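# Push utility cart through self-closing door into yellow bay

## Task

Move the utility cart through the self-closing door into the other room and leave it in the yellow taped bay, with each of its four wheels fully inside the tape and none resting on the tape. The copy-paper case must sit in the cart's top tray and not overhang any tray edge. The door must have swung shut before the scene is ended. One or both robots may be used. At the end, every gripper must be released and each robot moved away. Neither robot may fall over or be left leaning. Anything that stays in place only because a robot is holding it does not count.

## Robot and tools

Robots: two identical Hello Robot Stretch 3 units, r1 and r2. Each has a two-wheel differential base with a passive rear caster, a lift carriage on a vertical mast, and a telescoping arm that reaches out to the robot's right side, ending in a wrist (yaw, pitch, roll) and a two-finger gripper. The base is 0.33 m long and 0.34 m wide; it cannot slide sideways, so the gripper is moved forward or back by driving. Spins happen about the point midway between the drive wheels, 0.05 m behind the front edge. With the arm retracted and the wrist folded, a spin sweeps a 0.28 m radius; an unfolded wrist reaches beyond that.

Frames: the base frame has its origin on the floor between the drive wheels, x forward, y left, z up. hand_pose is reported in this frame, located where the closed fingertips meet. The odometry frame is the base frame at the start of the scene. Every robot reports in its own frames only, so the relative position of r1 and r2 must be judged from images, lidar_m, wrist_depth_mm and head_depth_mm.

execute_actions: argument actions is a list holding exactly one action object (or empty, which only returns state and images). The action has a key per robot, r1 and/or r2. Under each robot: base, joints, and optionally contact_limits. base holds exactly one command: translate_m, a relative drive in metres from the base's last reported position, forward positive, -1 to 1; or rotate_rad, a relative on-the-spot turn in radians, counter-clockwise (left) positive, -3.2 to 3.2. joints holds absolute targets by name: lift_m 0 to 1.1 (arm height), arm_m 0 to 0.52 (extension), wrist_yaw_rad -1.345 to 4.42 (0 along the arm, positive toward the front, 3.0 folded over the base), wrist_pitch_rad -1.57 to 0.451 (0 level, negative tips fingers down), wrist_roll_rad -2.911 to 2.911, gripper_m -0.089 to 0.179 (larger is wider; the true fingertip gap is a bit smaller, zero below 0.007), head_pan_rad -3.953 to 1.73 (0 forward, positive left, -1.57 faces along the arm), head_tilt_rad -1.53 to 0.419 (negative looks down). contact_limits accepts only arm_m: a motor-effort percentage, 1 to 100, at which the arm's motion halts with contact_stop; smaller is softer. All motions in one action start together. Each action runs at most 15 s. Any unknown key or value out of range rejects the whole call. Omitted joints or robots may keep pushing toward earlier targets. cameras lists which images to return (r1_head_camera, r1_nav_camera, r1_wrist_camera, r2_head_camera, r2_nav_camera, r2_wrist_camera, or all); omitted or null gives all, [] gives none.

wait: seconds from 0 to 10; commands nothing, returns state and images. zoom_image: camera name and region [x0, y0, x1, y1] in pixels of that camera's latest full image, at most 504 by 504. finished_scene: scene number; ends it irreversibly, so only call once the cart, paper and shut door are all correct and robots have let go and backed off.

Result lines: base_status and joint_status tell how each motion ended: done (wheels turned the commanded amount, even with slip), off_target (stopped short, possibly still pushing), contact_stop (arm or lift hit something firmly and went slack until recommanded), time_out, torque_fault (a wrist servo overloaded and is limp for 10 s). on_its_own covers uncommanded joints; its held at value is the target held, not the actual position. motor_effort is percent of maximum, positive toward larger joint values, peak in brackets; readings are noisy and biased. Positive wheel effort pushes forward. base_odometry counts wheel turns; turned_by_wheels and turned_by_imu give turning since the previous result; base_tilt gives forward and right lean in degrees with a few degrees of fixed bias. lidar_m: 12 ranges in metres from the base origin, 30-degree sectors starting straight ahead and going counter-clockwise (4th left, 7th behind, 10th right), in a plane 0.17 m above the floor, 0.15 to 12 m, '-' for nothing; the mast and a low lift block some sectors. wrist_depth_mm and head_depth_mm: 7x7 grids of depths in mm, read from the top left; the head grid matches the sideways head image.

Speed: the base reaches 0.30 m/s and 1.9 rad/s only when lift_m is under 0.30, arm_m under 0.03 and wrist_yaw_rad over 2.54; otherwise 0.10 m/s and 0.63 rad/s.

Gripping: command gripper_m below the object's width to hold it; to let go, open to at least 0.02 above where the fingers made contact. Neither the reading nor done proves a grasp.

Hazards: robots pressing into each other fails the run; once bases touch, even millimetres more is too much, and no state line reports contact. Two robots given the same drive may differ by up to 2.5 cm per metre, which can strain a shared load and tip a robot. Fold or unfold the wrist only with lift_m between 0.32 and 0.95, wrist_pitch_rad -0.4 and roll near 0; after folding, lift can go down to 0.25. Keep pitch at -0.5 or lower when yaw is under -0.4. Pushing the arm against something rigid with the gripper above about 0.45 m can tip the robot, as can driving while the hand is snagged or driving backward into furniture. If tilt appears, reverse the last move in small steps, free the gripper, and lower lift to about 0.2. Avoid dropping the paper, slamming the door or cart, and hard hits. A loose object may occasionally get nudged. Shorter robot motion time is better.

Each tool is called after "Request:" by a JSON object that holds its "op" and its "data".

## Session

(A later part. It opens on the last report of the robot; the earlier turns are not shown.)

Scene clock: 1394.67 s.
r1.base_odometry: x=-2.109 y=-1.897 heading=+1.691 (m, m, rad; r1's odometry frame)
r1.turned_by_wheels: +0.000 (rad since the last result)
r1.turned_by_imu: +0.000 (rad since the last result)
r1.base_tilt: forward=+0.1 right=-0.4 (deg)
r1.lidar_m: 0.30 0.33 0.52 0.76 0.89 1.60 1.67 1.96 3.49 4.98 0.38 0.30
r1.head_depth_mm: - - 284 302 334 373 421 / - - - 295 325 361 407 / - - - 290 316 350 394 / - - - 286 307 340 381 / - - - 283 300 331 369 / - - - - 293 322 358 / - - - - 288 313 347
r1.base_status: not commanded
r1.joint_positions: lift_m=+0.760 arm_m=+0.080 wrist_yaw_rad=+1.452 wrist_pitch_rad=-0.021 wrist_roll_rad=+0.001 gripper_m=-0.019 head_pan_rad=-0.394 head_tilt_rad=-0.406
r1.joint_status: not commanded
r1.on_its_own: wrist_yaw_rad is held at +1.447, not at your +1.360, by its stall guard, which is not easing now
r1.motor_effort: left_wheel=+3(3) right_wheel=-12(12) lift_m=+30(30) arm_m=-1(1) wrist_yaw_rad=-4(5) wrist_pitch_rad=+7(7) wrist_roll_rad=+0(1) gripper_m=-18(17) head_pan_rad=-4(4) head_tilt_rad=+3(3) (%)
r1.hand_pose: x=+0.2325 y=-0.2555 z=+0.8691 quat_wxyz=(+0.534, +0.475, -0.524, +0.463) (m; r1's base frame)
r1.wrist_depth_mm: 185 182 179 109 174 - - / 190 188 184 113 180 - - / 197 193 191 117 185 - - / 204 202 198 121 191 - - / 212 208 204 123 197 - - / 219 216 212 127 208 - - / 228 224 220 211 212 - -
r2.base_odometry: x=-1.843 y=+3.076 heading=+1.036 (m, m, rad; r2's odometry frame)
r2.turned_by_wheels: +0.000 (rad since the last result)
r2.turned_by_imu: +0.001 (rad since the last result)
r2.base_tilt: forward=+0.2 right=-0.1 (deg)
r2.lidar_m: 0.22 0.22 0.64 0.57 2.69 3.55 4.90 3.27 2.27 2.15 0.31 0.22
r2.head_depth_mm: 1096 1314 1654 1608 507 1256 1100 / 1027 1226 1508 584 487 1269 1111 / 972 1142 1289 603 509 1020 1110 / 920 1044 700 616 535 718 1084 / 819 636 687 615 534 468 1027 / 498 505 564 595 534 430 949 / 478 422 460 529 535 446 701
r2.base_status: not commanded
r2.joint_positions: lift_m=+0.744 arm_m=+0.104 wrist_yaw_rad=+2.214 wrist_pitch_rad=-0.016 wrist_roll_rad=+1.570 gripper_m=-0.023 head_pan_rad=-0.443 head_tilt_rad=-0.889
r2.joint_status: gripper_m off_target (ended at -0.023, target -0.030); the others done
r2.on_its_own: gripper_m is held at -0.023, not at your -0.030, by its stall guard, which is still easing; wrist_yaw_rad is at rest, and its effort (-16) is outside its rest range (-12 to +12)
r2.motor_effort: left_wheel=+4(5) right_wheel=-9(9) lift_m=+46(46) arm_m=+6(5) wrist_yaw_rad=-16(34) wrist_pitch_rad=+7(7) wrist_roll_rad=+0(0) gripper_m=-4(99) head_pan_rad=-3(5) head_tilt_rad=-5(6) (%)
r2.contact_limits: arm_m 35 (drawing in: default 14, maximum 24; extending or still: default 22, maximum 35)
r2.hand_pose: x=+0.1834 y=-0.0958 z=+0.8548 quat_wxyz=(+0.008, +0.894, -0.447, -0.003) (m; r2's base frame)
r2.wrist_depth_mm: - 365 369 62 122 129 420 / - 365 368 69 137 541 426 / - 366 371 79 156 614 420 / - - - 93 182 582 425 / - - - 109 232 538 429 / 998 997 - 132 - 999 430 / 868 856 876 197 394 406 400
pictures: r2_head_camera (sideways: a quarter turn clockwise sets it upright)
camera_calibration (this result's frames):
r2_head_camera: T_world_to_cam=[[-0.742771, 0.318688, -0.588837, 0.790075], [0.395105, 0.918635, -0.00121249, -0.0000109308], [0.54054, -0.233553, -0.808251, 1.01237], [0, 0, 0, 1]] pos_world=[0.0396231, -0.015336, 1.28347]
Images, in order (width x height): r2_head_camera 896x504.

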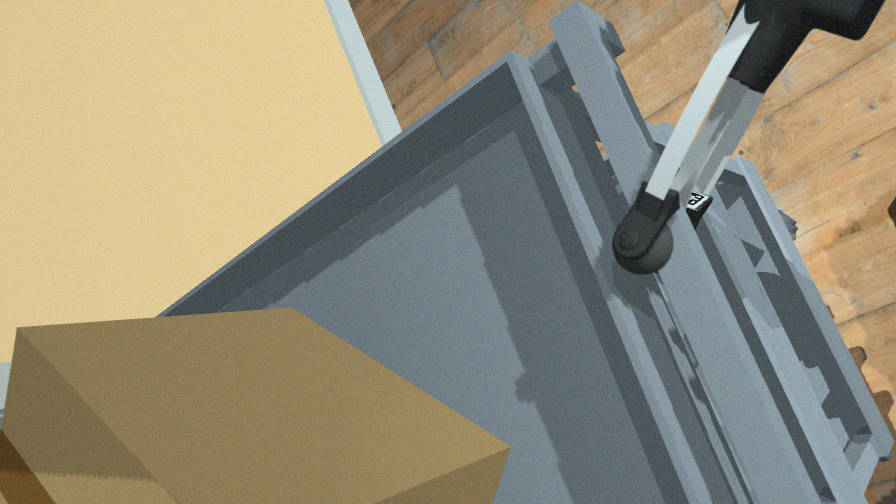

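Request:
{"op": "execute_actions", "data": {"actions": [{"r2":{"base":{"translate_m":0.08},"joints":{"wrist_yaw_rad":2.19,"head_tilt_rad":-0.75}}}], "cameras": ["r2_head_camera","r2_nav_camera"]}}

Scene clock: 1396.60 s.
r1.base_odometry: x=-2.109 y=-1.897 heading=+1.691 (m, m, rad; r1's odometry frame)
r1.turned_by_wheels: +0.000 (rad since the last result)
r1.turned_by_imu: +0.000 (rad since the last result)
r1.base_tilt: forward=+0.1 right=-0.4 (deg)
r1.lidar_m: 0.30 0.33 0.51 0.76 0.89 1.60 1.67 1.96 3.49 4.99 0.37 0.31
r1.head_depth_mm: - - 284 303 333 373 421 / - - - 295 325 360 408 / - - - 290 316 350 394 / - - - 286 308 340 381 / - - - 283 300 331 369 / - - - - 293 322 357 / - - - - 289 313 347
r1.base_status: not commanded
r1.joint_positions: lift_m=+0.760 arm_m=+0.080 wrist_yaw_rad=+1.452 wrist_pitch_rad=-0.021 wrist_roll_rad=+0.001 gripper_m=-0.019 head_pan_rad=-0.394 head_tilt_rad=-0.406
r1.joint_status: not commanded
r1.on_its_own: wrist_yaw_rad is held at +1.447, not at your +1.360, by its stall guard, which is not easing now
r1.motor_effort: left_wheel=+3(4) right_wheel=-12(12) lift_m=+30(30) arm_m=-1(2) wrist_yaw_rad=-5(5) wrist_pitch_rad=+7(7) wrist_roll_rad=+0(1) gripper_m=-17(17) head_pan_rad=-4(4) head_tilt_rad=+3(3) (%)
r1.hand_pose: x=+0.2325 y=-0.2555 z=+0.8691 quat_wxyz=(+0.534, +0.475, -0.524, +0.463) (m; r1's base frame)
r1.wrist_depth_mm: 184 182 179 109 173 - - / 190 188 185 113 179 - - / 197 194 191 117 185 - - / 204 202 198 121 192 - - / 212 209 206 123 197 - - / 219 216 212 127 207 - - / 228 224 219 211 213 - -
r2.base_odometry: x=-1.803 y=+3.144 heading=+1.036 (m, m, rad; r2's odometry frame)
r2.turned_by_wheels: +0.000 (rad since the last result)
r2.turned_by_imu: -0.068 (rad since the last result)
r2.base_tilt: forward=+0.1 right=-0.1 (deg)
r2.lidar_m: 0.21 0.21 0.68 0.59 0.59 3.36 5.00 3.53 2.32 2.13 0.32 0.22
r2.head_depth_mm: 1026 1210 1469 1723 1519 1233 1189 / 961 1113 1321 1638 543 491 1127 / 900 1028 1207 1331 589 481 983 / 845 961 1086 682 588 503 679 / 799 892 789 700 585 504 393 / 751 550 565 620 585 503 402 / 738 501 455 490 546 502 415
r2.base_status: done
r2.joint_positions: lift_m=+0.744 arm_m=+0.105 wrist_yaw_rad=+2.189 wrist_pitch_rad=-0.016 wrist_roll_rad=+1.570 gripper_m=-0.015 head_pan_rad=-0.443 head_tilt_rad=-0.754
r2.joint_status: all done
r2.on_its_own: gripper_m is held at -0.016, not at your -0.030, by its stall guard, which is not easing now
r2.motor_effort: left_wheel=-1(8) right_wheel=+9(20) lift_m=+46(46) arm_m=+2(6) wrist_yaw_rad=+1(46) wrist_pitch_rad=+7(7) wrist_roll_rad=+0(0) gripper_m=-24(27) head_pan_rad=-4(4) head_tilt_rad=+2(14) (%)
r2.hand_pose: x=+0.1871 y=-0.1016 z=+0.8547 quat_wxyz=(+0.008, +0.889, -0.458, -0.003) (m; r2's base frame)
r2.wrist_depth_mm: - 391 393 72 130 509 422 / - 382 387 79 143 574 426 / - 374 382 89 160 605 424 / - - 488 101 183 610 427 / - - - 114 222 560 424 / - - - 132 - - 428 / 925 929 933 176 378 955 388
pictures: r2_head_camera (sideways: a quarter turn clockwise sets it upright), r2_nav_camera (sideways: a quarter turn counterclockwise sets it upright)
camera_calibration (this result's frames):
r2_head_camera: T_world_to_cam=[[-0.664832, 0.281758, -0.691818, 0.923781], [0.395595, 0.918405, -0.00612315, 0.00637986], [0.633643, -0.27775, -0.722046, 0.899706], [0, 0, 0, 1]] pos_world=[0.041542, -0.0162482, 1.28876]
r2_nav_camera: T_world_to_cam=[[0.617606, -0.294191, 0.729393, -0.905945], [-0.436977, -0.899444, 0.00722722, 0.0446493], [0.653922, -0.323192, -0.684056, 0.836726], [0, 0, 0, 1]] pos_world=[0.0318739, 0.0440618, 1.23284]
Images, in order (width x height): r2_head_camera 896x504, r2_nav_camera 672x504.

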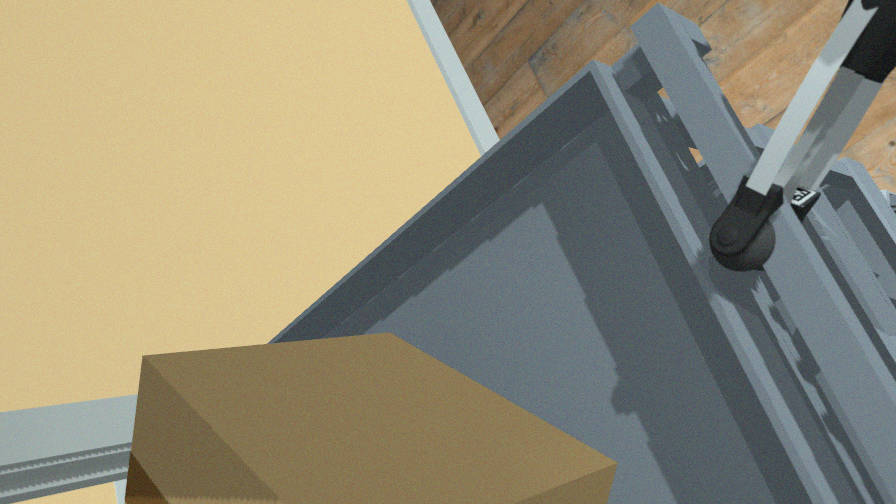

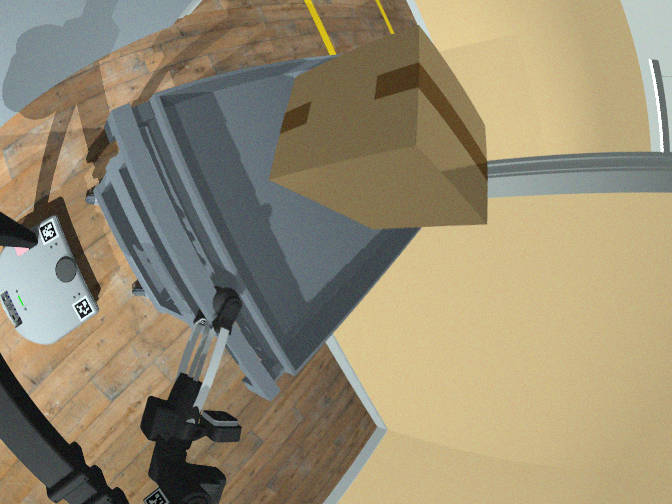

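Request:
{"op": "execute_actions", "data": {"actions": [{"r2":{"joints":{"gripper_m":0.1}}}], "cameras": []}}

Request:
{"op": "execute_actions", "data": {"actions": [{"r2":{"base":{"translate_m":-0.3}}}], "cameras": []}}

Request:
{"op": "execute_actions", "data": {"actions": [{"r2":{"base":{"rotate_rad":-1.535},"joints":{"wrist_roll_rad":0,"wrist_pitch_rad":-0.4,"arm_m":0.0}}}], "cameras": []}}

Request:
{"op": "execute_actions", "data": {"actions": [{"r2":{"joints":{"wrist_yaw_rad":3.0,"gripper_m":0.0}}}], "cameras": []}}

Request:
{"op": "execute_actions", "data": {"actions": [{"r2":{"base":{"translate_m":0.75},"joints":{"lift_m":0.25,"head_pan_rad":-1.57,"head_tilt_rad":-0.7}}}], "cameras": []}}

Request:
{"op": "execute_actions", "data": {"actions": [{"r2":{"base":{"rotate_rad":-1.571}}}], "cameras": []}}

Request:
{"op": "execute_actions", "data": {"actions": [{"r2":{"base":{"translate_m":-0.65}}}], "cameras": ["r2_head_camera","r2_nav_camera"]}}

Scene clock: 1398.97 s.
r1.base_odometry: x=-2.109 y=-1.897 heading=+1.691 (m, m, rad; r1's odometry frame)
r1.turned_by_wheels: +0.000 (rad since the last result)
r1.turned_by_imu: +0.000 (rad since the last result)
r1.base_tilt: forward=+0.1 right=-0.4 (deg)
r1.lidar_m: 0.30 0.33 0.52 0.76 0.89 1.60 1.67 1.96 3.49 5.00 0.38 0.30
r1.head_depth_mm: - - 284 302 334 373 421 / - - - 295 324 362 407 / - - - 290 316 351 394 / - - - 286 307 340 381 / - - - 283 299 331 369 / - - - - 293 322 358 / - - - - 289 313 347
r1.base_status: not commanded
r1.joint_positions: lift_m=+0.760 arm_m=+0.080 wrist_yaw_rad=+1.452 wrist_pitch_rad=-0.021 wrist_roll_rad=+0.001 gripper_m=-0.019 head_pan_rad=-0.394 head_tilt_rad=-0.406
r1.joint_status: not commanded
r1.on_its_own: wrist_yaw_rad is held at +1.447, not at your +1.360, by its stall guard, which is not easing now
r1.motor_effort: left_wheel=+3(3) right_wheel=-12(12) lift_m=+30(30) arm_m=-1(1) wrist_yaw_rad=-4(4) wrist_pitch_rad=+7(7) wrist_roll_rad=+0(0) gripper_m=-16(17) head_pan_rad=-4(5) head_tilt_rad=+3(3) (%)
r1.hand_pose: x=+0.2325 y=-0.2555 z=+0.8691 quat_wxyz=(+0.534, +0.475, -0.524, +0.463) (m; r1's base frame)
r1.wrist_depth_mm: 185 182 180 109 174 - - / 191 188 185 113 179 - - / 196 195 191 117 185 - - / 205 201 197 121 192 - - / 212 208 204 123 198 - - / 220 216 212 127 208 - - / 228 224 220 211 213 - -
r2.base_odometry: x=-1.803 y=+3.144 heading=+1.036 (m, m, rad; r2's odometry frame)
r2.turned_by_wheels: +0.000 (rad since the last result)
r2.turned_by_imu: +0.001 (rad since the last result)
r2.base_tilt: forward=+0.2 right=-0.1 (deg)
r2.lidar_m: 0.21 0.21 0.68 0.59 0.59 3.38 4.97 3.54 2.32 2.14 0.32 0.22
r2.head_depth_mm: 1028 1209 1459 1735 1517 1237 1188 / 960 1114 1324 1618 546 496 1146 / 899 1034 1210 1327 589 476 948 / 844 962 1084 682 588 520 669 / 797 890 789 698 586 504 394 / 749 547 563 618 584 503 400 / 737 500 453 488 545 502 420
r2.base_status: not commanded
r2.joint_positions: lift_m=+0.744 arm_m=+0.105 wrist_yaw_rad=+2.189 wrist_pitch_rad=-0.016 wrist_roll_rad=+1.570 gripper_m=+0.100 head_pan_rad=-0.443 head_tilt_rad=-0.754
r2.joint_status: all done
r2.motor_effort: left_wheel=+0(2) right_wheel=+1(10) lift_m=+46(46) arm_m=+2(2) wrist_yaw_rad=+1(1) wrist_pitch_rad=+7(7) wrist_roll_rad=+0(0) gripper_m=+0(95) head_pan_rad=-3(4) head_tilt_rad=+2(1) (%)
r2.hand_pose: x=+0.1871 y=-0.1016 z=+0.8547 quat_wxyz=(+0.008, +0.889, -0.458, -0.003) (m; r2's base frame)
r2.wrist_depth_mm: - 387 390 71 129 513 420 / - 384 385 78 142 579 420 / - 375 379 88 159 616 424 / - - 489 100 182 608 426 / - - - 115 206 555 429 / - - - 141 247 - 428 / 945 923 948 173 380 438 388
pictures: none
No camera images: the call's "cameras" was empty. Leave "cameras" out to get every camera's image.

Scene clock: 1403.37 s.
r1.base_odometry: x=-2.109 y=-1.897 heading=+1.691 (m, m, rad; r1's odometry frame)
r1.turned_by_wheels: +0.000 (rad since the last result)
r1.turned_by_imu: +0.000 (rad since the last result)
r1.base_tilt: forward=+0.1 right=-0.3 (deg)
r1.lidar_m: 0.30 0.33 0.52 0.76 0.89 1.60 1.67 1.95 3.49 5.00 0.38 0.31
r1.head_depth_mm: - - 284 302 334 373 422 / - - - 295 324 362 407 / - - - 290 316 351 394 / - - - 286 307 340 381 / - - - 283 299 331 369 / - - - - 293 322 358 / - - - - 288 313 348
r1.base_status: not commanded
r1.joint_positions: lift_m=+0.760 arm_m=+0.080 wrist_yaw_rad=+1.452 wrist_pitch_rad=-0.021 wrist_roll_rad=+0.001 gripper_m=-0.019 head_pan_rad=-0.394 head_tilt_rad=-0.406
r1.joint_status: not commanded
r1.on_its_own: wrist_yaw_rad is held at +1.447, not at your +1.360, by its stall guard, which is not easing now
r1.motor_effort: left_wheel=+3(3) right_wheel=-12(12) lift_m=+30(30) arm_m=-2(1) wrist_yaw_rad=-5(4) wrist_pitch_rad=+7(7) wrist_roll_rad=+0(1) gripper_m=-17(17) head_pan_rad=-4(5) head_tilt_rad=+2(3) (%)
r1.hand_pose: x=+0.2325 y=-0.2555 z=+0.8691 quat_wxyz=(+0.534, +0.475, -0.524, +0.463) (m; r1's base frame)
r1.wrist_depth_mm: 184 182 179 109 174 - - / 191 187 185 113 179 546 515 / 197 195 192 117 186 924 - / 204 201 198 121 191 - - / 212 208 205 123 197 - - / 219 216 213 127 208 - - / 227 224 220 212 213 - -
r2.base_odometry: x=-1.956 y=+2.886 heading=+1.036 (m, m, rad; r2's odometry frame)
r2.turned_by_wheels: +0.000 (rad since the last result)
r2.turned_by_imu: +0.000 (rad since the last result)
r2.base_tilt: forward=+0.2 right=-0.1 (deg)
r2.lidar_m: 0.51 0.52 0.59 0.55 2.63 3.31 4.69 3.61 2.36 2.18 1.88 0.54
r2.head_depth_mm: 1413 1653 1994 1817 1531 1310 1195 / 1311 1526 1806 1818 1519 1312 1145 / 1227 1412 1661 1763 1519 1330 1131 / 1156 1314 1456 775 1061 1214 1125 / 1088 1225 837 671 989 1200 1148 / 1033 1022 865 641 963 1128 1142 / 773 761 795 616 959 1086 1084
r2.base_status: done
r2.joint_positions: lift_m=+0.744 arm_m=+0.105 wrist_yaw_rad=+2.189 wrist_pitch_rad=-0.016 wrist_roll_rad=+1.570 gripper_m=+0.100 head_pan_rad=-0.443 head_tilt_rad=-0.754
r2.joint_status: not commanded
r2.motor_effort: left_wheel=+1(6) right_wheel=+0(5) lift_m=+46(46) arm_m=+1(2) wrist_yaw_rad=+1(1) wrist_pitch_rad=+7(7) wrist_roll_rad=+0(0) gripper_m=+0(1) head_pan_rad=-3(3) head_tilt_rad=+1(2) (%)
r2.hand_pose: x=+0.1871 y=-0.1016 z=+0.8547 quat_wxyz=(+0.008, +0.889, -0.458, -0.003) (m; r2's base frame)
r2.wrist_depth_mm: - - 596 424 - 607 443 / - - 684 461 989 610 729 / - - - 514 - 557 749 / - - - 574 - 610 838 / - - - - - - 965 / - - - - - - 959 / 843 829 869 859 880 883 878
pictures: none
No camera images: the call's "cameras" was empty. Leave "cameras" out to get every camera's image.

Scene clock: 1406.73 s.
r1.base_odometry: x=-2.109 y=-1.897 heading=+1.691 (m, m, rad; r1's odometry frame)
r1.turned_by_wheels: +0.000 (rad since the last result)
r1.turned_by_imu: +0.000 (rad since the last result)
r1.base_tilt: forward=+0.1 right=-0.4 (deg)
r1.lidar_m: 0.30 0.33 0.52 0.76 0.89 1.61 1.67 1.96 3.49 5.02 0.38 0.30
r1.head_depth_mm: - - 284 302 334 373 421 / - - - 295 324 361 407 / - - - 290 316 350 394 / - - - 286 307 340 381 / - - - 283 300 331 369 / - - - - 293 322 358 / - - - - 289 313 347
r1.base_status: not commanded
r1.joint_positions: lift_m=+0.760 arm_m=+0.080 wrist_yaw_rad=+1.452 wrist_pitch_rad=-0.021 wrist_roll_rad=+0.001 gripper_m=-0.019 head_pan_rad=-0.394 head_tilt_rad=-0.406
r1.joint_status: not commanded
r1.on_its_own: wrist_yaw_rad is held at +1.447, not at your +1.360, by its stall guard, which is not easing now
r1.motor_effort: left_wheel=+3(3) right_wheel=-13(12) lift_m=+30(30) arm_m=-1(1) wrist_yaw_rad=-5(4) wrist_pitch_rad=+7(7) wrist_roll_rad=+1(0) gripper_m=-16(17) head_pan_rad=-4(4) head_tilt_rad=+2(2) (%)
r1.hand_pose: x=+0.2325 y=-0.2555 z=+0.8691 quat_wxyz=(+0.534, +0.475, -0.524, +0.463) (m; r1's base frame)
r1.wrist_depth_mm: 184 182 179 109 174 - - / 191 188 185 113 179 - - / 197 194 191 117 184 664 - / 204 201 198 121 191 - - / 211 208 205 123 198 - - / 219 215 212 127 208 - - / 227 225 220 211 214 - -
r2.base_odometry: x=-1.956 y=+2.886 heading=-0.499 (m, m, rad; r2's odometry frame)
r2.turned_by_wheels: -1.535 (rad since the last result)
r2.turned_by_imu: -1.535 (rad since the last result)
r2.base_tilt: forward=+0.1 right=-0.1 (deg)
r2.lidar_m: 2.18 1.84 0.54 0.51 0.52 0.59 0.55 2.63 3.34 4.69 3.53 2.35
r2.head_depth_mm: 2641 2861 2261 1826 1521 1314 1150 / 2488 2730 2237 1819 1522 1306 1147 / 2322 2607 2237 1809 1515 1300 1148 / 2186 2494 2231 1801 1516 1306 1156 / 2081 2327 2231 1811 1508 1304 1146 / 1965 2223 2217 1805 1509 1302 1147 / 1871 2076 2216 1796 1504 1304 1143
r2.base_status: done
r2.joint_positions: lift_m=+0.744 arm_m=+0.001 wrist_yaw_rad=+2.189 wrist_pitch_rad=-0.413 wrist_roll_rad=+0.004 gripper_m=+0.100 head_pan_rad=-0.443 head_tilt_rad=-0.754
r2.joint_status: all done
r2.motor_effort: left_wheel=+2(7) right_wheel=-1(7) lift_m=+46(45) arm_m=+0(1) wrist_yaw_rad=+1(2) wrist_pitch_rad=+6(8) wrist_roll_rad=-2(4) gripper_m=+0(0) head_pan_rad=-4(4) head_tilt_rad=+1(2) (%)
r2.hand_pose: x=+0.1621 y=-0.0158 z=+0.7582 quat_wxyz=(+0.446, +0.683, -0.189, +0.547) (m; r2's base frame)
r2.wrist_depth_mm: - - - - - - - / 985 - - - - - - / - - - - - - - / 686 - - - - - - / 574 - - - - - - / 899 878 - - - - - / 759 868 946 934 924 930 958
pictures: none
No camera images: the call's "cameras" was empty. Leave "cameras" out to get every camera's image.

Scene clock: 1408.23 s.
r1.base_odometry: x=-2.109 y=-1.897 heading=+1.691 (m, m, rad; r1's odometry frame)
r1.turned_by_wheels: +0.000 (rad since the last result)
r1.turned_by_imu: +0.000 (rad since the last result)
r1.base_tilt: forward=+0.1 right=-0.3 (deg)
r1.lidar_m: 0.30 0.33 0.52 0.76 0.89 1.61 1.67 1.96 3.50 5.01 0.38 0.30
r1.head_depth_mm: - - 284 302 334 373 422 / - - - 295 324 361 408 / - - - 290 316 351 394 / - - - 286 308 340 381 / - - - 283 300 330 369 / - - - - 293 322 358 / - - - - 289 313 347
r1.base_status: not commanded
r1.joint_positions: lift_m=+0.760 arm_m=+0.080 wrist_yaw_rad=+1.452 wrist_pitch_rad=-0.021 wrist_roll_rad=+0.001 gripper_m=-0.019 head_pan_rad=-0.394 head_tilt_rad=-0.406
r1.joint_status: not commanded
r1.on_its_own: wrist_yaw_rad is held at +1.447, not at your +1.360, by its stall guard, which is not easing now
r1.motor_effort: left_wheel=+4(3) right_wheel=-12(12) lift_m=+30(30) arm_m=-1(1) wrist_yaw_rad=-5(4) wrist_pitch_rad=+7(7) wrist_roll_rad=+1(0) gripper_m=-16(17) head_pan_rad=-4(4) head_tilt_rad=+3(2) (%)
r1.hand_pose: x=+0.2325 y=-0.2555 z=+0.8691 quat_wxyz=(+0.534, +0.475, -0.524, +0.463) (m; r1's base frame)
r1.wrist_depth_mm: 184 182 180 109 174 - - / 191 188 185 113 179 - - / 197 195 191 117 185 657 - / 204 200 197 120 192 - - / 211 208 204 123 197 - - / 219 216 212 127 209 - - / 228 224 220 211 212 - -
r2.base_odometry: x=-1.956 y=+2.886 heading=-0.499 (m, m, rad; r2's odometry frame)
r2.turned_by_wheels: +0.000 (rad since the last result)
r2.turned_by_imu: +0.000 (rad since the last result)
r2.base_tilt: forward=+0.2 right=-0.1 (deg)
r2.lidar_m: 2.18 1.85 0.54 0.51 0.52 0.59 0.55 2.63 3.36 4.71 3.54 2.35
r2.head_depth_mm: 2640 2861 2248 1812 1522 1319 1148 / 2465 2724 2256 1810 1520 1310 1148 / 2323 2615 2248 1813 1517 1313 1147 / 2188 2501 2232 1817 1518 1301 1148 / 2078 2332 2238 1806 1510 1304 1149 / 1958 2212 2227 1804 1511 1305 1144 / 1870 2090 2213 1793 1516 1295 1140
r2.base_status: not commanded
r2.joint_positions: lift_m=+0.744 arm_m=+0.001 wrist_yaw_rad=+2.997 wrist_pitch_rad=-0.413 wrist_roll_rad=+0.004 gripper_m=+0.000 head_pan_rad=-0.443 head_tilt_rad=-0.754
r2.joint_status: all done
r2.motor_effort: left_wheel=+2(2) right_wheel=-1(2) lift_m=+46(46) arm_m=-1(2) wrist_yaw_rad=+3(5) wrist_pitch_rad=+6(6) wrist_roll_rad=-2(2) gripper_m=-3(97) head_pan_rad=-3(3) head_tilt_rad=+2(2) (%)
r2.hand_pose: x=+0.0112 y=+0.0766 z=+0.7582 quat_wxyz=(+0.195, +0.702, +0.095, +0.679) (m; r2's base frame)
r2.wrist_depth_mm: - 474 493 522 580 - - / - - - - - - - / - - 953 965 - - - / - - 655 698 - - - / - - - - - - - / - - - - - - - / 887 922 893 923 937 964 939
pictures: none
No camera images: the call's "cameras" was empty. Leave "cameras" out to get every camera's image.

Scene clock: 1415.07 s.
r1.base_odometry: x=-2.109 y=-1.897 heading=+1.691 (m, m, rad; r1's odometry frame)
r1.turned_by_wheels: +0.000 (rad since the last result)
r1.turned_by_imu: +0.001 (rad since the last result)
r1.base_tilt: forward=+0.1 right=-0.4 (deg)
r1.lidar_m: 0.30 0.33 0.52 0.76 0.89 1.61 1.67 1.96 3.49 5.00 0.38 0.30
r1.head_depth_mm: - - 284 302 334 372 422 / - - - 295 324 361 407 / - - - 290 316 351 393 / - - - 286 308 340 381 / - - - 283 300 331 369 / - - - - 293 321 358 / - - - - 288 313 347
r1.base_status: not commanded
r1.joint_positions: lift_m=+0.760 arm_m=+0.080 wrist_yaw_rad=+1.452 wrist_pitch_rad=-0.021 wrist_roll_rad=+0.001 gripper_m=-0.019 head_pan_rad=-0.394 head_tilt_rad=-0.406
r1.joint_status: not commanded
r1.on_its_own: wrist_yaw_rad is held at +1.447, not at your +1.360, by its stall guard, which is not easing now
r1.motor_effort: left_wheel=+3(3) right_wheel=-12(12) lift_m=+30(30) arm_m=-1(1) wrist_yaw_rad=-5(4) wrist_pitch_rad=+7(7) wrist_roll_rad=+1(1) gripper_m=-17(16) head_pan_rad=-5(4) head_tilt_rad=+2(3) (%)
r1.hand_pose: x=+0.2325 y=-0.2555 z=+0.8691 quat_wxyz=(+0.534, +0.475, -0.524, +0.463) (m; r1's base frame)
r1.wrist_depth_mm: 184 182 179 109 174 - - / 191 188 185 113 179 - - / 197 195 191 117 186 - - / 203 201 197 121 191 - - / 211 208 204 123 197 - - / 219 215 212 127 209 - - / 228 224 220 211 213 - -
r2.base_odometry: x=-1.297 y=+2.528 heading=-0.499 (m, m, rad; r2's odometry frame)
r2.turned_by_wheels: +0.000 (rad since the last result)
r2.turned_by_imu: +0.004 (rad since the last result)
r2.base_tilt: forward=+0.1 right=-0.1 (deg)
r2.lidar_m: 1.42 1.44 1.33 1.23 0.71 0.75 1.31 3.42 4.31 4.61 2.29 1.53
r2.head_depth_mm: - 3333 2425 1912 1578 1343 1168 / - 3322 2424 1906 1578 1335 1170 / - 3330 2426 1910 1574 1341 1165 / - 3327 2423 1890 1570 1333 1163 / - 3308 2405 1909 1565 1331 1162 / 3855 3278 2405 1896 1565 1336 1162 / 3802 3284 2400 1896 1563 1334 1159
r2.base_status: done
r2.joint_positions: lift_m=+0.251 arm_m=+0.001 wrist_yaw_rad=+2.998 wrist_pitch_rad=-0.414 wrist_roll_rad=+0.004 gripper_m=+0.000 head_pan_rad=-1.563 head_tilt_rad=-0.705
r2.joint_status: all done
r2.motor_effort: left_wheel=+2(10) right_wheel=-1(7) lift_m=+15(40) arm_m=-1(1) wrist_yaw_rad=+1(3) wrist_pitch_rad=+6(6) wrist_roll_rad=-1(2) gripper_m=-4(4) head_pan_rad=-2(41) head_tilt_rad=+1(7) (%)
r2.hand_pose: x=+0.0109 y=+0.0765 z=+0.2641 quat_wxyz=(+0.195, +0.702, +0.095, +0.679) (m; r2's base frame)
r2.wrist_depth_mm: 942 - - - - - - / 754 - - - - - - / 891 - 890 899 895 920 905 / 678 - 685 689 693 700 700 / 549 546 579 590 559 564 565 / 475 - - - 475 471 476 / - - - - 402 407 410
pictures: none
No camera images: the call's "cameras" was empty. Leave "cameras" out to get every camera's image.

Scene clock: 1417.20 s.
r1.base_odometry: x=-2.109 y=-1.897 heading=+1.691 (m, m, rad; r1's odometry frame)
r1.turned_by_wheels: +0.000 (rad since the last result)
r1.turned_by_imu: +0.000 (rad since the last result)
r1.base_tilt: forward=+0.2 right=-0.4 (deg)
r1.lidar_m: 0.30 0.33 0.52 0.76 0.90 1.60 1.67 1.96 3.47 5.01 0.38 0.30
r1.head_depth_mm: - - 284 302 334 373 421 / - - - 295 325 361 407 / - - - 290 316 351 394 / - - - 286 308 340 381 / - - - 283 300 331 369 / - - - - 293 322 357 / - - - - 288 313 347
r1.base_status: not commanded
r1.joint_positions: lift_m=+0.760 arm_m=+0.080 wrist_yaw_rad=+1.452 wrist_pitch_rad=-0.021 wrist_roll_rad=+0.001 gripper_m=-0.019 head_pan_rad=-0.394 head_tilt_rad=-0.406
r1.joint_status: not commanded
r1.on_its_own: wrist_yaw_rad is held at +1.447, not at your +1.360, by its stall guard, which is not easing now
r1.motor_effort: left_wheel=+3(3) right_wheel=-12(12) lift_m=+30(30) arm_m=-1(1) wrist_yaw_rad=-4(6) wrist_pitch_rad=+7(7) wrist_roll_rad=+1(1) gripper_m=-17(18) head_pan_rad=-4(4) head_tilt_rad=+2(3) (%)
r1.hand_pose: x=+0.2325 y=-0.2555 z=+0.8691 quat_wxyz=(+0.534, +0.475, -0.524, +0.463) (m; r1's base frame)
r1.wrist_depth_mm: 185 182 179 109 174 - - / 191 188 185 113 179 - - / 197 194 191 117 185 - - / 204 201 198 121 192 - - / 211 208 204 123 197 - - / 219 216 213 127 208 - - / 228 224 220 211 212 - -
r2.base_odometry: x=-1.297 y=+2.528 heading=-2.070 (m, m, rad; r2's odometry frame)
r2.turned_by_wheels: -1.571 (rad since the last result)
r2.turned_by_imu: -1.562 (rad since the last result)
r2.base_tilt: forward=+0.1 right=-0.1 (deg)
r2.lidar_m: 4.61 2.31 1.54 1.42 1.44 1.33 1.23 0.71 0.74 1.31 3.40 4.28
r2.head_depth_mm: 1166 1327 1527 1783 1583 1349 1170 / 1134 1291 1495 1754 1574 1337 1168 / 1130 1256 1440 1697 1574 1341 1167 / 2760 3110 2427 1852 1571 1334 1167 / 2842 3092 2404 1890 1569 1332 1163 / 2830 2997 2404 1905 1565 1333 1161 / 2796 3033 2388 1903 1556 1335 1159
r2.base_status: done
r2.joint_positions: lift_m=+0.251 arm_m=+0.001 wrist_yaw_rad=+2.998 wrist_pitch_rad=-0.414 wrist_roll_rad=+0.004 gripper_m=+0.000 head_pan_rad=-1.563 head_tilt_rad=-0.705
r2.joint_status: not commanded
r2.motor_effort: left_wheel=+1(13) right_wheel=-1(7) lift_m=+15(15) arm_m=-1(1) wrist_yaw_rad=+2(2) wrist_pitch_rad=+6(6) wrist_roll_rad=-1(1) gripper_m=-3(3) head_pan_rad=-3(4) head_tilt_rad=+2(2) (%)
r2.hand_pose: x=+0.0109 y=+0.0765 z=+0.2641 quat_wxyz=(+0.195, +0.702, +0.095, +0.679) (m; r2's base frame)
r2.wrist_depth_mm: - - - - - - - / - - - - - - - / 888 - 902 898 900 913 907 / 676 - 678 691 693 693 694 / 552 539 575 588 553 561 567 / 472 - - - 474 473 478 / - - - - 405 406 410
pictures: none
No camera images: the call's "cameras" was empty. Leave "cameras" out to get every camera's image.

Scene clock: 1421.00 s.
r1.base_odometry: x=-2.109 y=-1.897 heading=+1.691 (m, m, rad; r1's odometry frame)
r1.turned_by_wheels: +0.000 (rad since the last result)
r1.turned_by_imu: +0.000 (rad since the last result)
r1.base_tilt: forward=+0.0 right=-0.4 (deg)
r1.lidar_m: 0.30 0.33 0.52 0.76 0.89 1.60 1.67 1.96 3.51 4.99 0.38 0.30
r1.head_depth_mm: - - 284 302 334 373 421 / - - - 295 324 361 408 / - - - 289 316 351 393 / - - - 286 308 340 381 / - - - 283 300 330 368 / - - - - 293 322 358 / - - - - 289 313 348
r1.base_status: not commanded
r1.joint_positions: lift_m=+0.760 arm_m=+0.080 wrist_yaw_rad=+1.452 wrist_pitch_rad=-0.021 wrist_roll_rad=+0.001 gripper_m=-0.019 head_pan_rad=-0.394 head_tilt_rad=-0.406
r1.joint_status: not commanded
r1.on_its_own: wrist_yaw_rad is held at +1.447, not at your +1.360, by its stall guard, which is not easing now
r1.motor_effort: left_wheel=+3(3) right_wheel=-12(12) lift_m=+30(30) arm_m=-1(1) wrist_yaw_rad=-5(5) wrist_pitch_rad=+7(7) wrist_roll_rad=+1(0) gripper_m=-16(18) head_pan_rad=-4(4) head_tilt_rad=+2(3) (%)
r1.hand_pose: x=+0.2325 y=-0.2555 z=+0.8691 quat_wxyz=(+0.534, +0.475, -0.524, +0.463) (m; r1's base frame)
r1.wrist_depth_mm: 185 182 179 109 174 - - / 191 187 185 113 179 - - / 197 194 191 117 185 - - / 204 201 197 121 192 - - / 211 207 205 123 198 - - / 220 216 212 127 207 - - / 227 225 220 211 212 - -
r2.base_odometry: x=-0.986 y=+3.098 heading=-2.070 (m, m, rad; r2's odometry frame)
r2.turned_by_wheels: +0.000 (rad since the last result)
r2.turned_by_imu: -0.001 (rad since the last result)
r2.base_tilt: forward=+0.2 right=-0.1 (deg)
r2.lidar_m: 5.27 2.19 1.45 1.34 0.94 0.62 0.58 0.58 0.51 0.48 0.50 4.38
r2.head_depth_mm: 1312 606 633 664 982 1054 1148 / 1261 637 690 728 979 1048 1142 / 1261 683 759 741 979 1113 1145 / 1238 1366 907 738 977 1112 1144 / 1211 1356 936 741 952 980 1142 / 1179 1328 956 676 1525 1336 1164 / 1158 1292 1470 1637 1562 1331 1154
r2.base_status: done
r2.joint_positions: lift_m=+0.251 arm_m=+0.001 wrist_yaw_rad=+2.998 wrist_pitch_rad=-0.414 wrist_roll_rad=+0.004 gripper_m=+0.000 head_pan_rad=-1.563 head_tilt_rad=-0.705
r2.joint_status: not commanded
r2.motor_effort: left_wheel=+2(8) right_wheel=-1(8) lift_m=+16(15) arm_m=-1(1) wrist_yaw_rad=+2(2) wrist_pitch_rad=+6(6) wrist_roll_rad=-1(1) gripper_m=-3(4) head_pan_rad=-4(3) head_tilt_rad=+2(1) (%)
r2.hand_pose: x=+0.0109 y=+0.0765 z=+0.2641 quat_wxyz=(+0.195, +0.702, +0.095, +0.679) (m; r2's base frame)
r2.wrist_depth_mm: - - - - - - - / - - - - - - - / 862 - 888 888 916 909 933 / 674 - 680 696 699 692 699 / 553 546 576 597 561 569 566 / 474 - - - 470 475 473 / - - - - 404 406 409
pictures: r2_head_camera (sideways: a quarter turn clockwise sets it upright), r2_nav_camera (sideways: a quarter turn counterclockwise sets it upright)
camera_calibration (this result's frames):
r2_head_camera: T_world_to_cam=[[-0.0355998, 0.685992, -0.726738, 0.965451], [0.999024, 0.0434637, -0.0079111, 0.00502709], [0.0261598, -0.72631, -0.686869, 0.857661], [0, 0, 0, 1]] pos_world=[0.00691146, -0.0395822, 1.29077]
r2_nav_camera: T_world_to_cam=[[0.00382878, -0.647076, 0.762416, -0.94524], [-0.999975, 0.00204452, 0.006757, 0.0486953], [-0.00593107, -0.762423, -0.647052, 0.792619], [0, 0, 0, 1]] pos_world=[0.0570143, -0.00743151, 1.2332]
Images, in order (width x height): r2_head_camera 896x504, r2_nav_camera 672x504.

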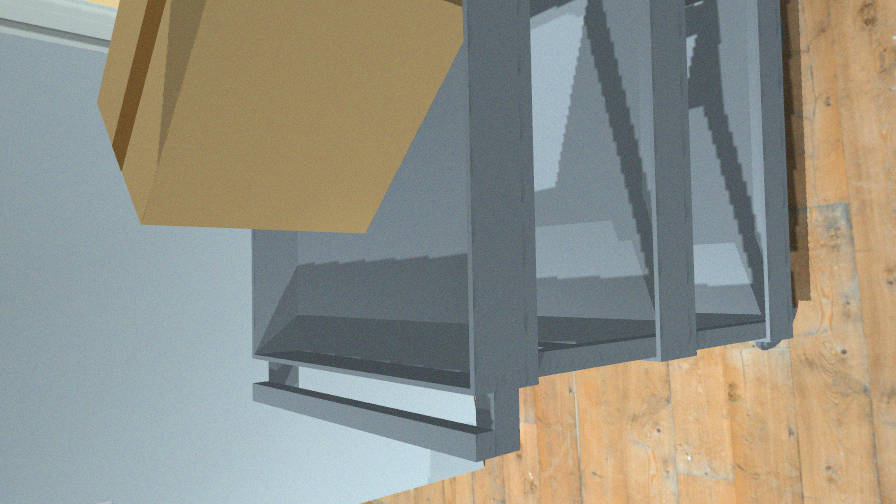

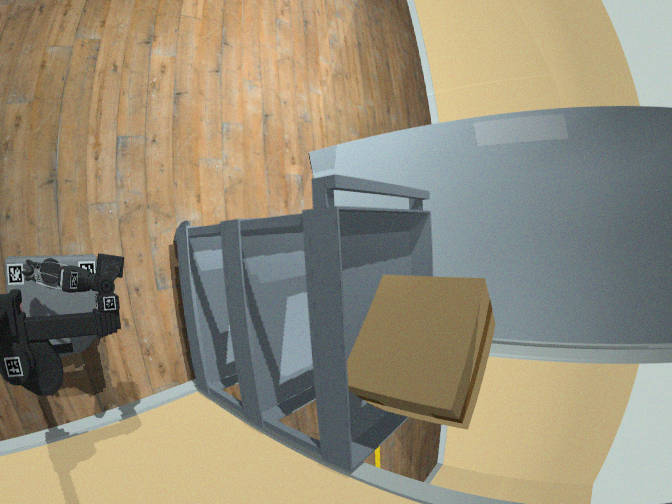

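Request:
{"op": "execute_actions", "data": {"actions": [{"r2":{"base":{"translate_m":-0.22},"joints":{"lift_m":0.405}}}], "cameras": []}}

Request:
{"op": "execute_actions", "data": {"actions": [{"r2":{"joints":{"wrist_yaw_rad":0.0}}}], "cameras": []}}

Request:
{"op": "execute_actions", "data": {"actions": [{"r2":{"joints":{"wrist_pitch_rad":0.0}}}], "cameras": ["r2_head_camera","r2_wrist_camera"]}}

Scene clock: 1424.33 s.
r1.base_odometry: x=-2.109 y=-1.897 heading=+1.691 (m, m, rad; r1's odometry frame)
r1.turned_by_wheels: +0.000 (rad since the last result)
r1.turned_by_imu: +0.000 (rad since the last result)
r1.base_tilt: forward=+0.1 right=-0.4 (deg)
r1.lidar_m: 0.30 0.33 0.52 0.76 0.89 1.60 1.67 1.96 3.49 4.99 0.38 0.31
r1.head_depth_mm: - - 284 302 334 373 421 / - - - 294 324 361 408 / - - - 290 316 350 393 / - - - 286 308 340 381 / - - - 283 300 331 369 / - - - - 293 321 358 / - - - - 288 313 347
r1.base_status: not commanded
r1.joint_positions: lift_m=+0.760 arm_m=+0.080 wrist_yaw_rad=+1.452 wrist_pitch_rad=-0.021 wrist_roll_rad=+0.001 gripper_m=-0.019 head_pan_rad=-0.394 head_tilt_rad=-0.406
r1.joint_status: not commanded
r1.on_its_own: wrist_yaw_rad is held at +1.447, not at your +1.360, by its stall guard, which is not easing now
r1.motor_effort: left_wheel=+3(3) right_wheel=-12(12) lift_m=+30(30) arm_m=-1(1) wrist_yaw_rad=-5(5) wrist_pitch_rad=+7(7) wrist_roll_rad=+1(1) gripper_m=-17(16) head_pan_rad=-4(4) head_tilt_rad=+2(2) (%)
r1.hand_pose: x=+0.2325 y=-0.2555 z=+0.8691 quat_wxyz=(+0.534, +0.475, -0.524, +0.463) (m; r1's base frame)
r1.wrist_depth_mm: 184 182 179 109 174 - - / 191 189 185 113 180 - - / 197 194 191 117 185 - - / 203 201 198 121 191 - - / 212 209 204 122 197 - - / 218 216 212 127 207 - - / 228 225 220 211 213 - -
r2.base_odometry: x=-0.881 y=+3.292 heading=-2.070 (m, m, rad; r2's odometry frame)
r2.turned_by_wheels: +0.000 (rad since the last result)
r2.turned_by_imu: +0.000 (rad since the last result)
r2.base_tilt: forward=+0.2 right=-0.1 (deg)
r2.lidar_m: 5.50 2.15 1.42 1.32 0.58 0.38 0.35 0.36 0.45 0.50 0.51 4.41
r2.head_depth_mm: 3050 3258 2429 702 788 892 921 / 1431 648 757 742 982 1044 1148 / 1317 587 627 672 978 1132 1149 / 1257 590 624 664 977 1135 1144 / 1228 629 702 738 976 1134 1140 / 1222 679 800 734 974 1107 1138 / 1205 1347 935 734 972 947 1138
r2.base_status: done
r2.joint_positions: lift_m=+0.404 arm_m=+0.001 wrist_yaw_rad=+2.998 wrist_pitch_rad=-0.414 wrist_roll_rad=+0.004 gripper_m=+0.000 head_pan_rad=-1.563 head_tilt_rad=-0.705
r2.joint_status: all done
r2.motor_effort: left_wheel=+1(10) right_wheel=-1(6) lift_m=+48(47) arm_m=-2(1) wrist_yaw_rad=+1(1) wrist_pitch_rad=+6(6) wrist_roll_rad=-1(1) gripper_m=-3(3) head_pan_rad=-3(3) head_tilt_rad=+2(1) (%)
r2.hand_pose: x=+0.0109 y=+0.0765 z=+0.4178 quat_wxyz=(+0.195, +0.702, +0.095, +0.679) (m; r2's base frame)
r2.wrist_depth_mm: - - - - - - - / 692 - - - - - - / 707 - - - - - - / 699 - 964 988 970 977 983 / 655 759 809 842 782 800 786 / 619 648 - - 664 660 673 / 549 561 571 565 567 567 572
pictures: none
No camera images: the call's "cameras" was empty. Leave "cameras" out to get every camera's image.

Scene clock: 1426.83 s.
r1.base_odometry: x=-2.109 y=-1.897 heading=+1.691 (m, m, rad; r1's odometry frame)
r1.turned_by_wheels: +0.000 (rad since the last result)
r1.turned_by_imu: +0.000 (rad since the last result)
r1.base_tilt: forward=+0.1 right=-0.4 (deg)
r1.lidar_m: 0.30 0.33 0.52 0.76 0.89 1.60 1.67 1.97 3.50 5.00 0.38 0.30
r1.head_depth_mm: - - 284 302 334 373 421 / - - - 295 325 361 407 / - - - 290 316 351 394 / - - - 286 308 340 381 / - - - 282 299 331 369 / - - - - 293 322 358 / - - - - 288 313 347
r1.base_status: not commanded
r1.joint_positions: lift_m=+0.760 arm_m=+0.080 wrist_yaw_rad=+1.452 wrist_pitch_rad=-0.021 wrist_roll_rad=+0.001 gripper_m=-0.019 head_pan_rad=-0.394 head_tilt_rad=-0.406
r1.joint_status: not commanded
r1.on_its_own: wrist_yaw_rad is held at +1.447, not at your +1.360, by its stall guard, which is not easing now
r1.motor_effort: left_wheel=+3(3) right_wheel=-12(12) lift_m=+30(30) arm_m=-1(1) wrist_yaw_rad=-5(5) wrist_pitch_rad=+7(7) wrist_roll_rad=+1(0) gripper_m=-17(16) head_pan_rad=-5(4) head_tilt_rad=+4(1) (%)
r1.hand_pose: x=+0.2325 y=-0.2555 z=+0.8691 quat_wxyz=(+0.534, +0.475, -0.524, +0.463) (m; r1's base frame)
r1.wrist_depth_mm: 184 182 180 109 174 - - / 190 188 184 113 180 - - / 197 194 191 117 186 - - / 204 201 198 121 191 - - / 211 208 205 123 197 - - / 219 215 212 127 208 - - / 227 224 220 212 213 - -
r2.base_odometry: x=-0.881 y=+3.292 heading=-2.070 (m, m, rad; r2's odometry frame)
r2.turned_by_wheels: +0.000 (rad since the last result)
r2.turned_by_imu: +0.001 (rad since the last result)
r2.base_tilt: forward=+0.1 right=-0.1 (deg)
r2.lidar_m: 5.50 2.15 1.42 1.32 0.58 0.38 0.36 0.36 0.45 0.50 0.51 4.42
r2.head_depth_mm: 3057 3251 2440 702 790 892 920 / 1429 649 757 744 980 1045 1143 / 1320 588 628 673 981 1137 1164 / 1249 589 624 665 976 1137 1143 / 1229 631 701 738 973 1135 1143 / 1219 678 801 736 973 1108 1137 / 1207 1350 936 737 972 949 1137
r2.base_status: not commanded
r2.joint_positions: lift_m=+0.404 arm_m=+0.001 wrist_yaw_rad=+0.003 wrist_pitch_rad=-0.414 wrist_roll_rad=+0.003 gripper_m=+0.000 head_pan_rad=-1.563 head_tilt_rad=-0.705
r2.joint_status: all done
r2.motor_effort: left_wheel=+1(1) right_wheel=-1(1) lift_m=+48(48) arm_m=-2(1) wrist_yaw_rad=-4(6) wrist_pitch_rad=+6(6) wrist_roll_rad=-1(1) gripper_m=-3(3) head_pan_rad=-2(3) head_tilt_rad=+1(1) (%)
r2.hand_pose: x=-0.0208 y=-0.3709 z=+0.4178 quat_wxyz=(+0.692, +0.147, -0.692, -0.145) (m; r2's base frame)
r2.wrist_depth_mm: 215 219 226 234 241 248 265 / 231 237 245 253 262 272 286 / - 752 788 798 - 343 305 / 936 697 701 693 695 365 311 / 524 561 561 597 544 393 314 / 466 468 492 - 430 421 320 / 381 398 535 546 548 457 323
pictures: none
No camera images: the call's "cameras" was empty. Leave "cameras" out to get every camera's image.

Scene clock: 1427.87 s.
r1.base_odometry: x=-2.109 y=-1.897 heading=+1.691 (m, m, rad; r1's odometry frame)
r1.turned_by_wheels: +0.000 (rad since the last result)
r1.turned_by_imu: +0.000 (rad since the last result)
r1.base_tilt: forward=+0.2 right=-0.5 (deg)
r1.lidar_m: 0.30 0.33 0.52 0.76 0.90 1.61 1.67 1.96 3.51 4.99 0.38 0.30
r1.head_depth_mm: - - 284 303 334 373 421 / - - - 295 325 361 408 / - - - 290 316 351 394 / - - - 286 308 341 381 / - - - 283 300 331 369 / - - - - 293 322 357 / - - - - 288 313 347
r1.base_status: not commanded
r1.joint_positions: lift_m=+0.760 arm_m=+0.080 wrist_yaw_rad=+1.452 wrist_pitch_rad=-0.021 wrist_roll_rad=+0.001 gripper_m=-0.019 head_pan_rad=-0.394 head_tilt_rad=-0.406
r1.joint_status: not commanded
r1.on_its_own: wrist_yaw_rad is held at +1.447, not at your +1.360, by its stall guard, which is not easing now
r1.motor_effort: left_wheel=+4(3) right_wheel=-12(12) lift_m=+30(30) arm_m=-1(1) wrist_yaw_rad=-5(4) wrist_pitch_rad=+7(7) wrist_roll_rad=+0(1) gripper_m=-18(16) head_pan_rad=-3(4) head_tilt_rad=+2(3) (%)
r1.hand_pose: x=+0.2325 y=-0.2555 z=+0.8691 quat_wxyz=(+0.534, +0.475, -0.524, +0.463) (m; r1's base frame)
r1.wrist_depth_mm: 185 182 179 109 174 - - / 190 188 185 113 179 - - / 197 194 191 117 185 - - / 204 201 198 120 191 - - / 211 208 205 123 197 - - / 219 216 212 127 208 - - / 228 225 219 211 213 - -
r2.base_odometry: x=-0.881 y=+3.292 heading=-2.070 (m, m, rad; r2's odometry frame)
r2.turned_by_wheels: +0.000 (rad since the last result)
r2.turned_by_imu: +0.000 (rad since the last result)
r2.base_tilt: forward=+0.2 right=-0.1 (deg)
r2.lidar_m: 5.47 2.14 1.42 1.32 0.58 0.38 0.35 0.36 0.45 0.50 0.51 4.39
r2.head_depth_mm: 3049 3249 2443 701 791 889 920 / 1429 649 755 743 979 1041 1146 / 1312 588 627 674 979 1138 1154 / 1252 589 625 665 976 1144 1161 / 1230 631 702 739 976 1130 1137 / 1224 678 799 738 975 1115 1143 / 1203 1347 933 734 970 948 1139
r2.base_status: not commanded
r2.joint_positions: lift_m=+0.404 arm_m=+0.001 wrist_yaw_rad=+0.003 wrist_pitch_rad=-0.026 wrist_roll_rad=+0.003 gripper_m=+0.000 head_pan_rad=-1.563 head_tilt_rad=-0.705
r2.joint_status: all done
r2.motor_effort: left_wheel=+1(1) right_wheel=-1(1) lift_m=+48(48) arm_m=-1(1) wrist_yaw_rad=-4(4) wrist_pitch_rad=+11(11) wrist_roll_rad=-1(1) gripper_m=-3(4) head_pan_rad=-3(4) head_tilt_rad=+2(2) (%)
r2.hand_pose: x=-0.0207 y=-0.4016 z=+0.5122 quat_wxyz=(+0.706, +0.011, -0.708, -0.009) (m; r2's base frame)
r2.wrist_depth_mm: 945 - - - - - 281 / - - - - - - 288 / - - - 725 721 403 300 / 243 250 257 267 275 286 293 / 248 257 264 275 286 296 306 / - 701 741 - - 348 308 / 855 656 642 649 629 353 308
pictures: r2_head_camera (sideways: a quarter turn clockwise sets it upright), r2_wrist_camera
camera_calibration (this result's frames):
r2_head_camera: T_world_to_cam=[[-0.0355958, 0.685992, -0.726738, 0.965451], [0.999024, 0.0434579, -0.0079111, 0.00502709], [0.0261555, -0.72631, -0.686869, 0.857661], [0, 0, 0, 1]] pos_world=[0.00691123, -0.0395822, 1.29077]
r2_wrist_camera: T_world_to_cam=[[-0.998831, 0.047316, 0.00990971, -0.0170025], [-0.00101174, 0.184484, -0.982835, 0.614839], [-0.048332, -0.981696, -0.184221, -0.133862], [0, 0, 0, 1]] pos_world=[-0.0228304, -0.244035, 0.579794]
Images, in order (width x height): r2_head_camera 896x504, r2_wrist_camera 644x364.

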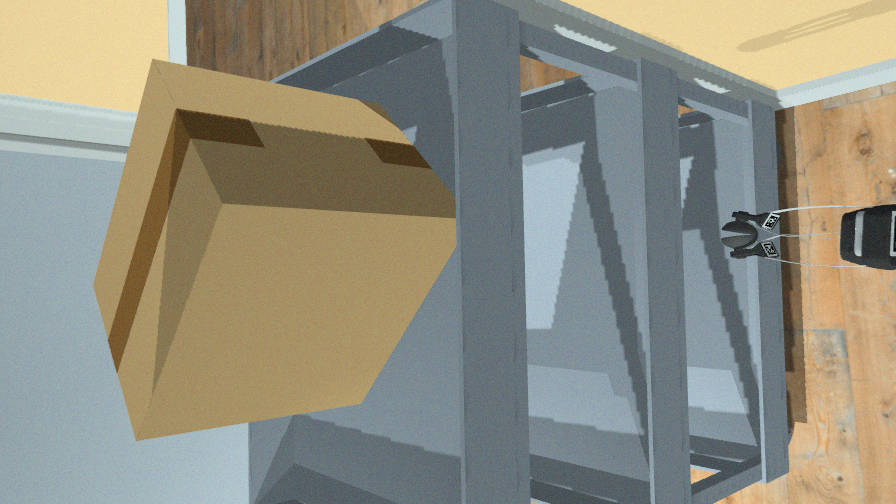

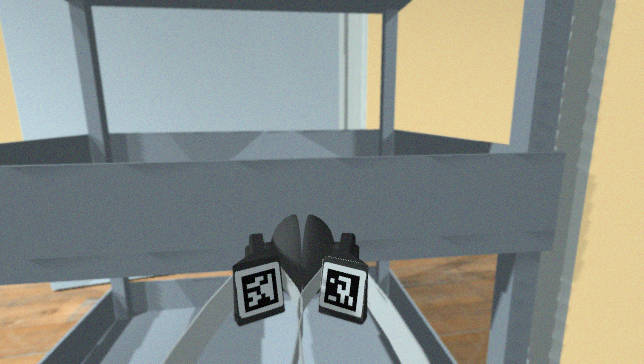

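Request:
{"op": "execute_actions", "data": {"actions": [{"r2":{"joints":{"arm_m":0.35},"contact_limits":{"arm_m":35}}}], "cameras": ["r2_head_camera","r2_nav_camera"]}}

Scene clock: 1431.77 s.
r1.base_odometry: x=-2.109 y=-1.897 heading=+1.691 (m, m, rad; r1's odometry frame)
r1.turned_by_wheels: +0.000 (rad since the last result)
r1.turned_by_imu: +0.000 (rad since the last result)
r1.base_tilt: forward=+0.1 right=-0.4 (deg)
r1.lidar_m: 0.30 0.33 0.52 0.76 0.89 1.61 1.67 1.96 3.49 5.00 0.38 0.30
r1.head_depth_mm: - - 284 302 333 372 421 / - - - 295 324 361 408 / - - - 290 316 351 394 / - - - 286 308 340 380 / - - - 283 300 331 369 / - - - - 293 322 358 / - - - - 289 313 348
r1.base_status: not commanded
r1.joint_positions: lift_m=+0.760 arm_m=+0.080 wrist_yaw_rad=+1.452 wrist_pitch_rad=-0.021 wrist_roll_rad=+0.001 gripper_m=-0.019 head_pan_rad=-0.394 head_tilt_rad=-0.406
r1.joint_status: not commanded
r1.on_its_own: wrist_yaw_rad is held at +1.447, not at your +1.360, by its stall guard, which is not easing now
r1.motor_effort: left_wheel=+3(3) right_wheel=-12(12) lift_m=+30(30) arm_m=-1(1) wrist_yaw_rad=-5(4) wrist_pitch_rad=+7(7) wrist_roll_rad=+1(0) gripper_m=-18(16) head_pan_rad=-4(4) head_tilt_rad=+2(3) (%)
r1.hand_pose: x=+0.2325 y=-0.2555 z=+0.8691 quat_wxyz=(+0.534, +0.475, -0.524, +0.463) (m; r1's base frame)
r1.wrist_depth_mm: 185 182 179 109 173 - - / 190 188 184 113 179 - - / 197 194 191 117 185 - - / 203 200 197 121 191 - - / 211 209 205 123 198 - - / 219 216 212 127 208 - - / 229 225 220 211 213 - -
r2.base_odometry: x=-0.881 y=+3.292 heading=-2.070 (m, m, rad; r2's odometry frame)
r2.turned_by_wheels: -0.001 (rad since the last result)
r2.turned_by_imu: -0.079 (rad since the last result)
r2.base_tilt: forward=+0.2 right=-0.1 (deg)
r2.lidar_m: 5.50 2.39 1.48 1.31 0.62 0.38 0.34 0.34 0.41 0.70 0.69 4.17
r2.head_depth_mm: 3154 3428 909 691 743 781 820 / 3114 3301 953 1194 1295 1006 1051 / 1326 849 875 1223 1408 1289 1169 / 1257 799 861 1218 1328 1313 1166 / 934 838 910 1177 1297 1281 1167 / 1194 875 943 1148 1055 1256 1159 / 1209 1289 941 809 1491 1341 1162
r2.base_status: not commanded
r2.joint_positions: lift_m=+0.404 arm_m=+0.349 wrist_yaw_rad=-0.090 wrist_pitch_rad=-0.026 wrist_roll_rad=+0.002 gripper_m=+0.000 head_pan_rad=-1.564 head_tilt_rad=-0.701
r2.joint_status: all done
r2.on_its_own: wrist_yaw_rad is held at -0.060, not at your +0.000, by its stall guard, which is still easing
r2.motor_effort: left_wheel=-9(12) right_wheel=+15(21) lift_m=+45(47) arm_m=+6(17) wrist_yaw_rad=+33(56) wrist_pitch_rad=+11(17) wrist_roll_rad=-1(1) gripper_m=-8(8) head_pan_rad=-2(3) head_tilt_rad=+0(2) (%)
r2.contact_limits: arm_m 35 (drawing in: default 14, maximum 24; extending or still: default 22, maximum 35)
r2.hand_pose: x=-0.0444 y=-0.7487 z=+0.5124 quat_wxyz=(+0.705, -0.022, -0.707, -0.041) (m; r2's base frame)
r2.wrist_depth_mm: 706 762 853 - - - - / 720 783 877 - - 297 - / 705 785 867 970 - 354 - / 467 516 518 198 232 287 - / 128 141 161 192 234 298 - / 131 145 161 - - - - / 134 148 177 599 866 796 861
pictures: r2_head_camera (sideways: a quarter turn clockwise sets it upright), r2_nav_camera (sideways: a quarter turn counterclockwise sets it upright)
camera_calibration (this result's frames):
r2_head_camera: T_world_to_cam=[[-0.0349631, 0.68319, -0.729403, 0.968921], [0.999063, 0.042533, -0.00805063, 0.00520854], [0.0255236, -0.729001, -0.684037, 0.85398], [0, 0, 0, 1]] pos_world=[0.0068761, -0.0396259, 1.29093]
r2_nav_camera: T_world_to_cam=[[0.00322615, -0.644107, 0.764929, -0.948512], [-0.999973, 0.00297123, 0.00671939, 0.0487443], [-0.00660078, -0.76493, -0.64408, 0.788757], [0, 0, 0, 1]] pos_world=[0.0570094, -0.00774462, 1.23324]
Images, in order (width x height): r2_head_camera 896x504, r2_nav_camera 672x504.

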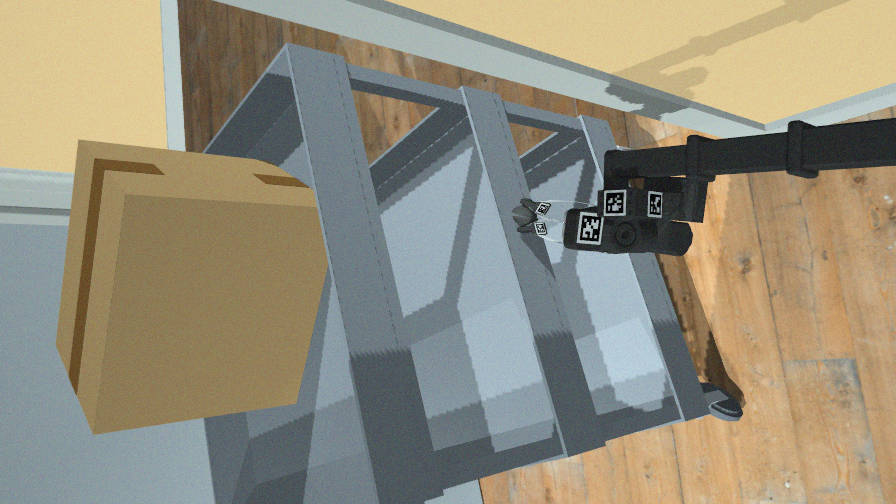

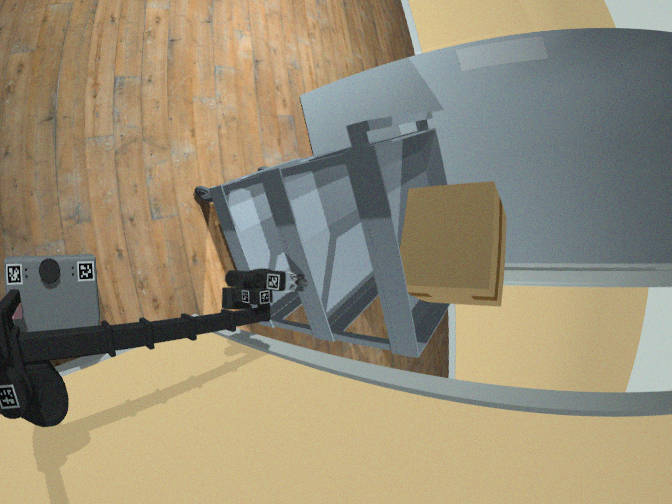

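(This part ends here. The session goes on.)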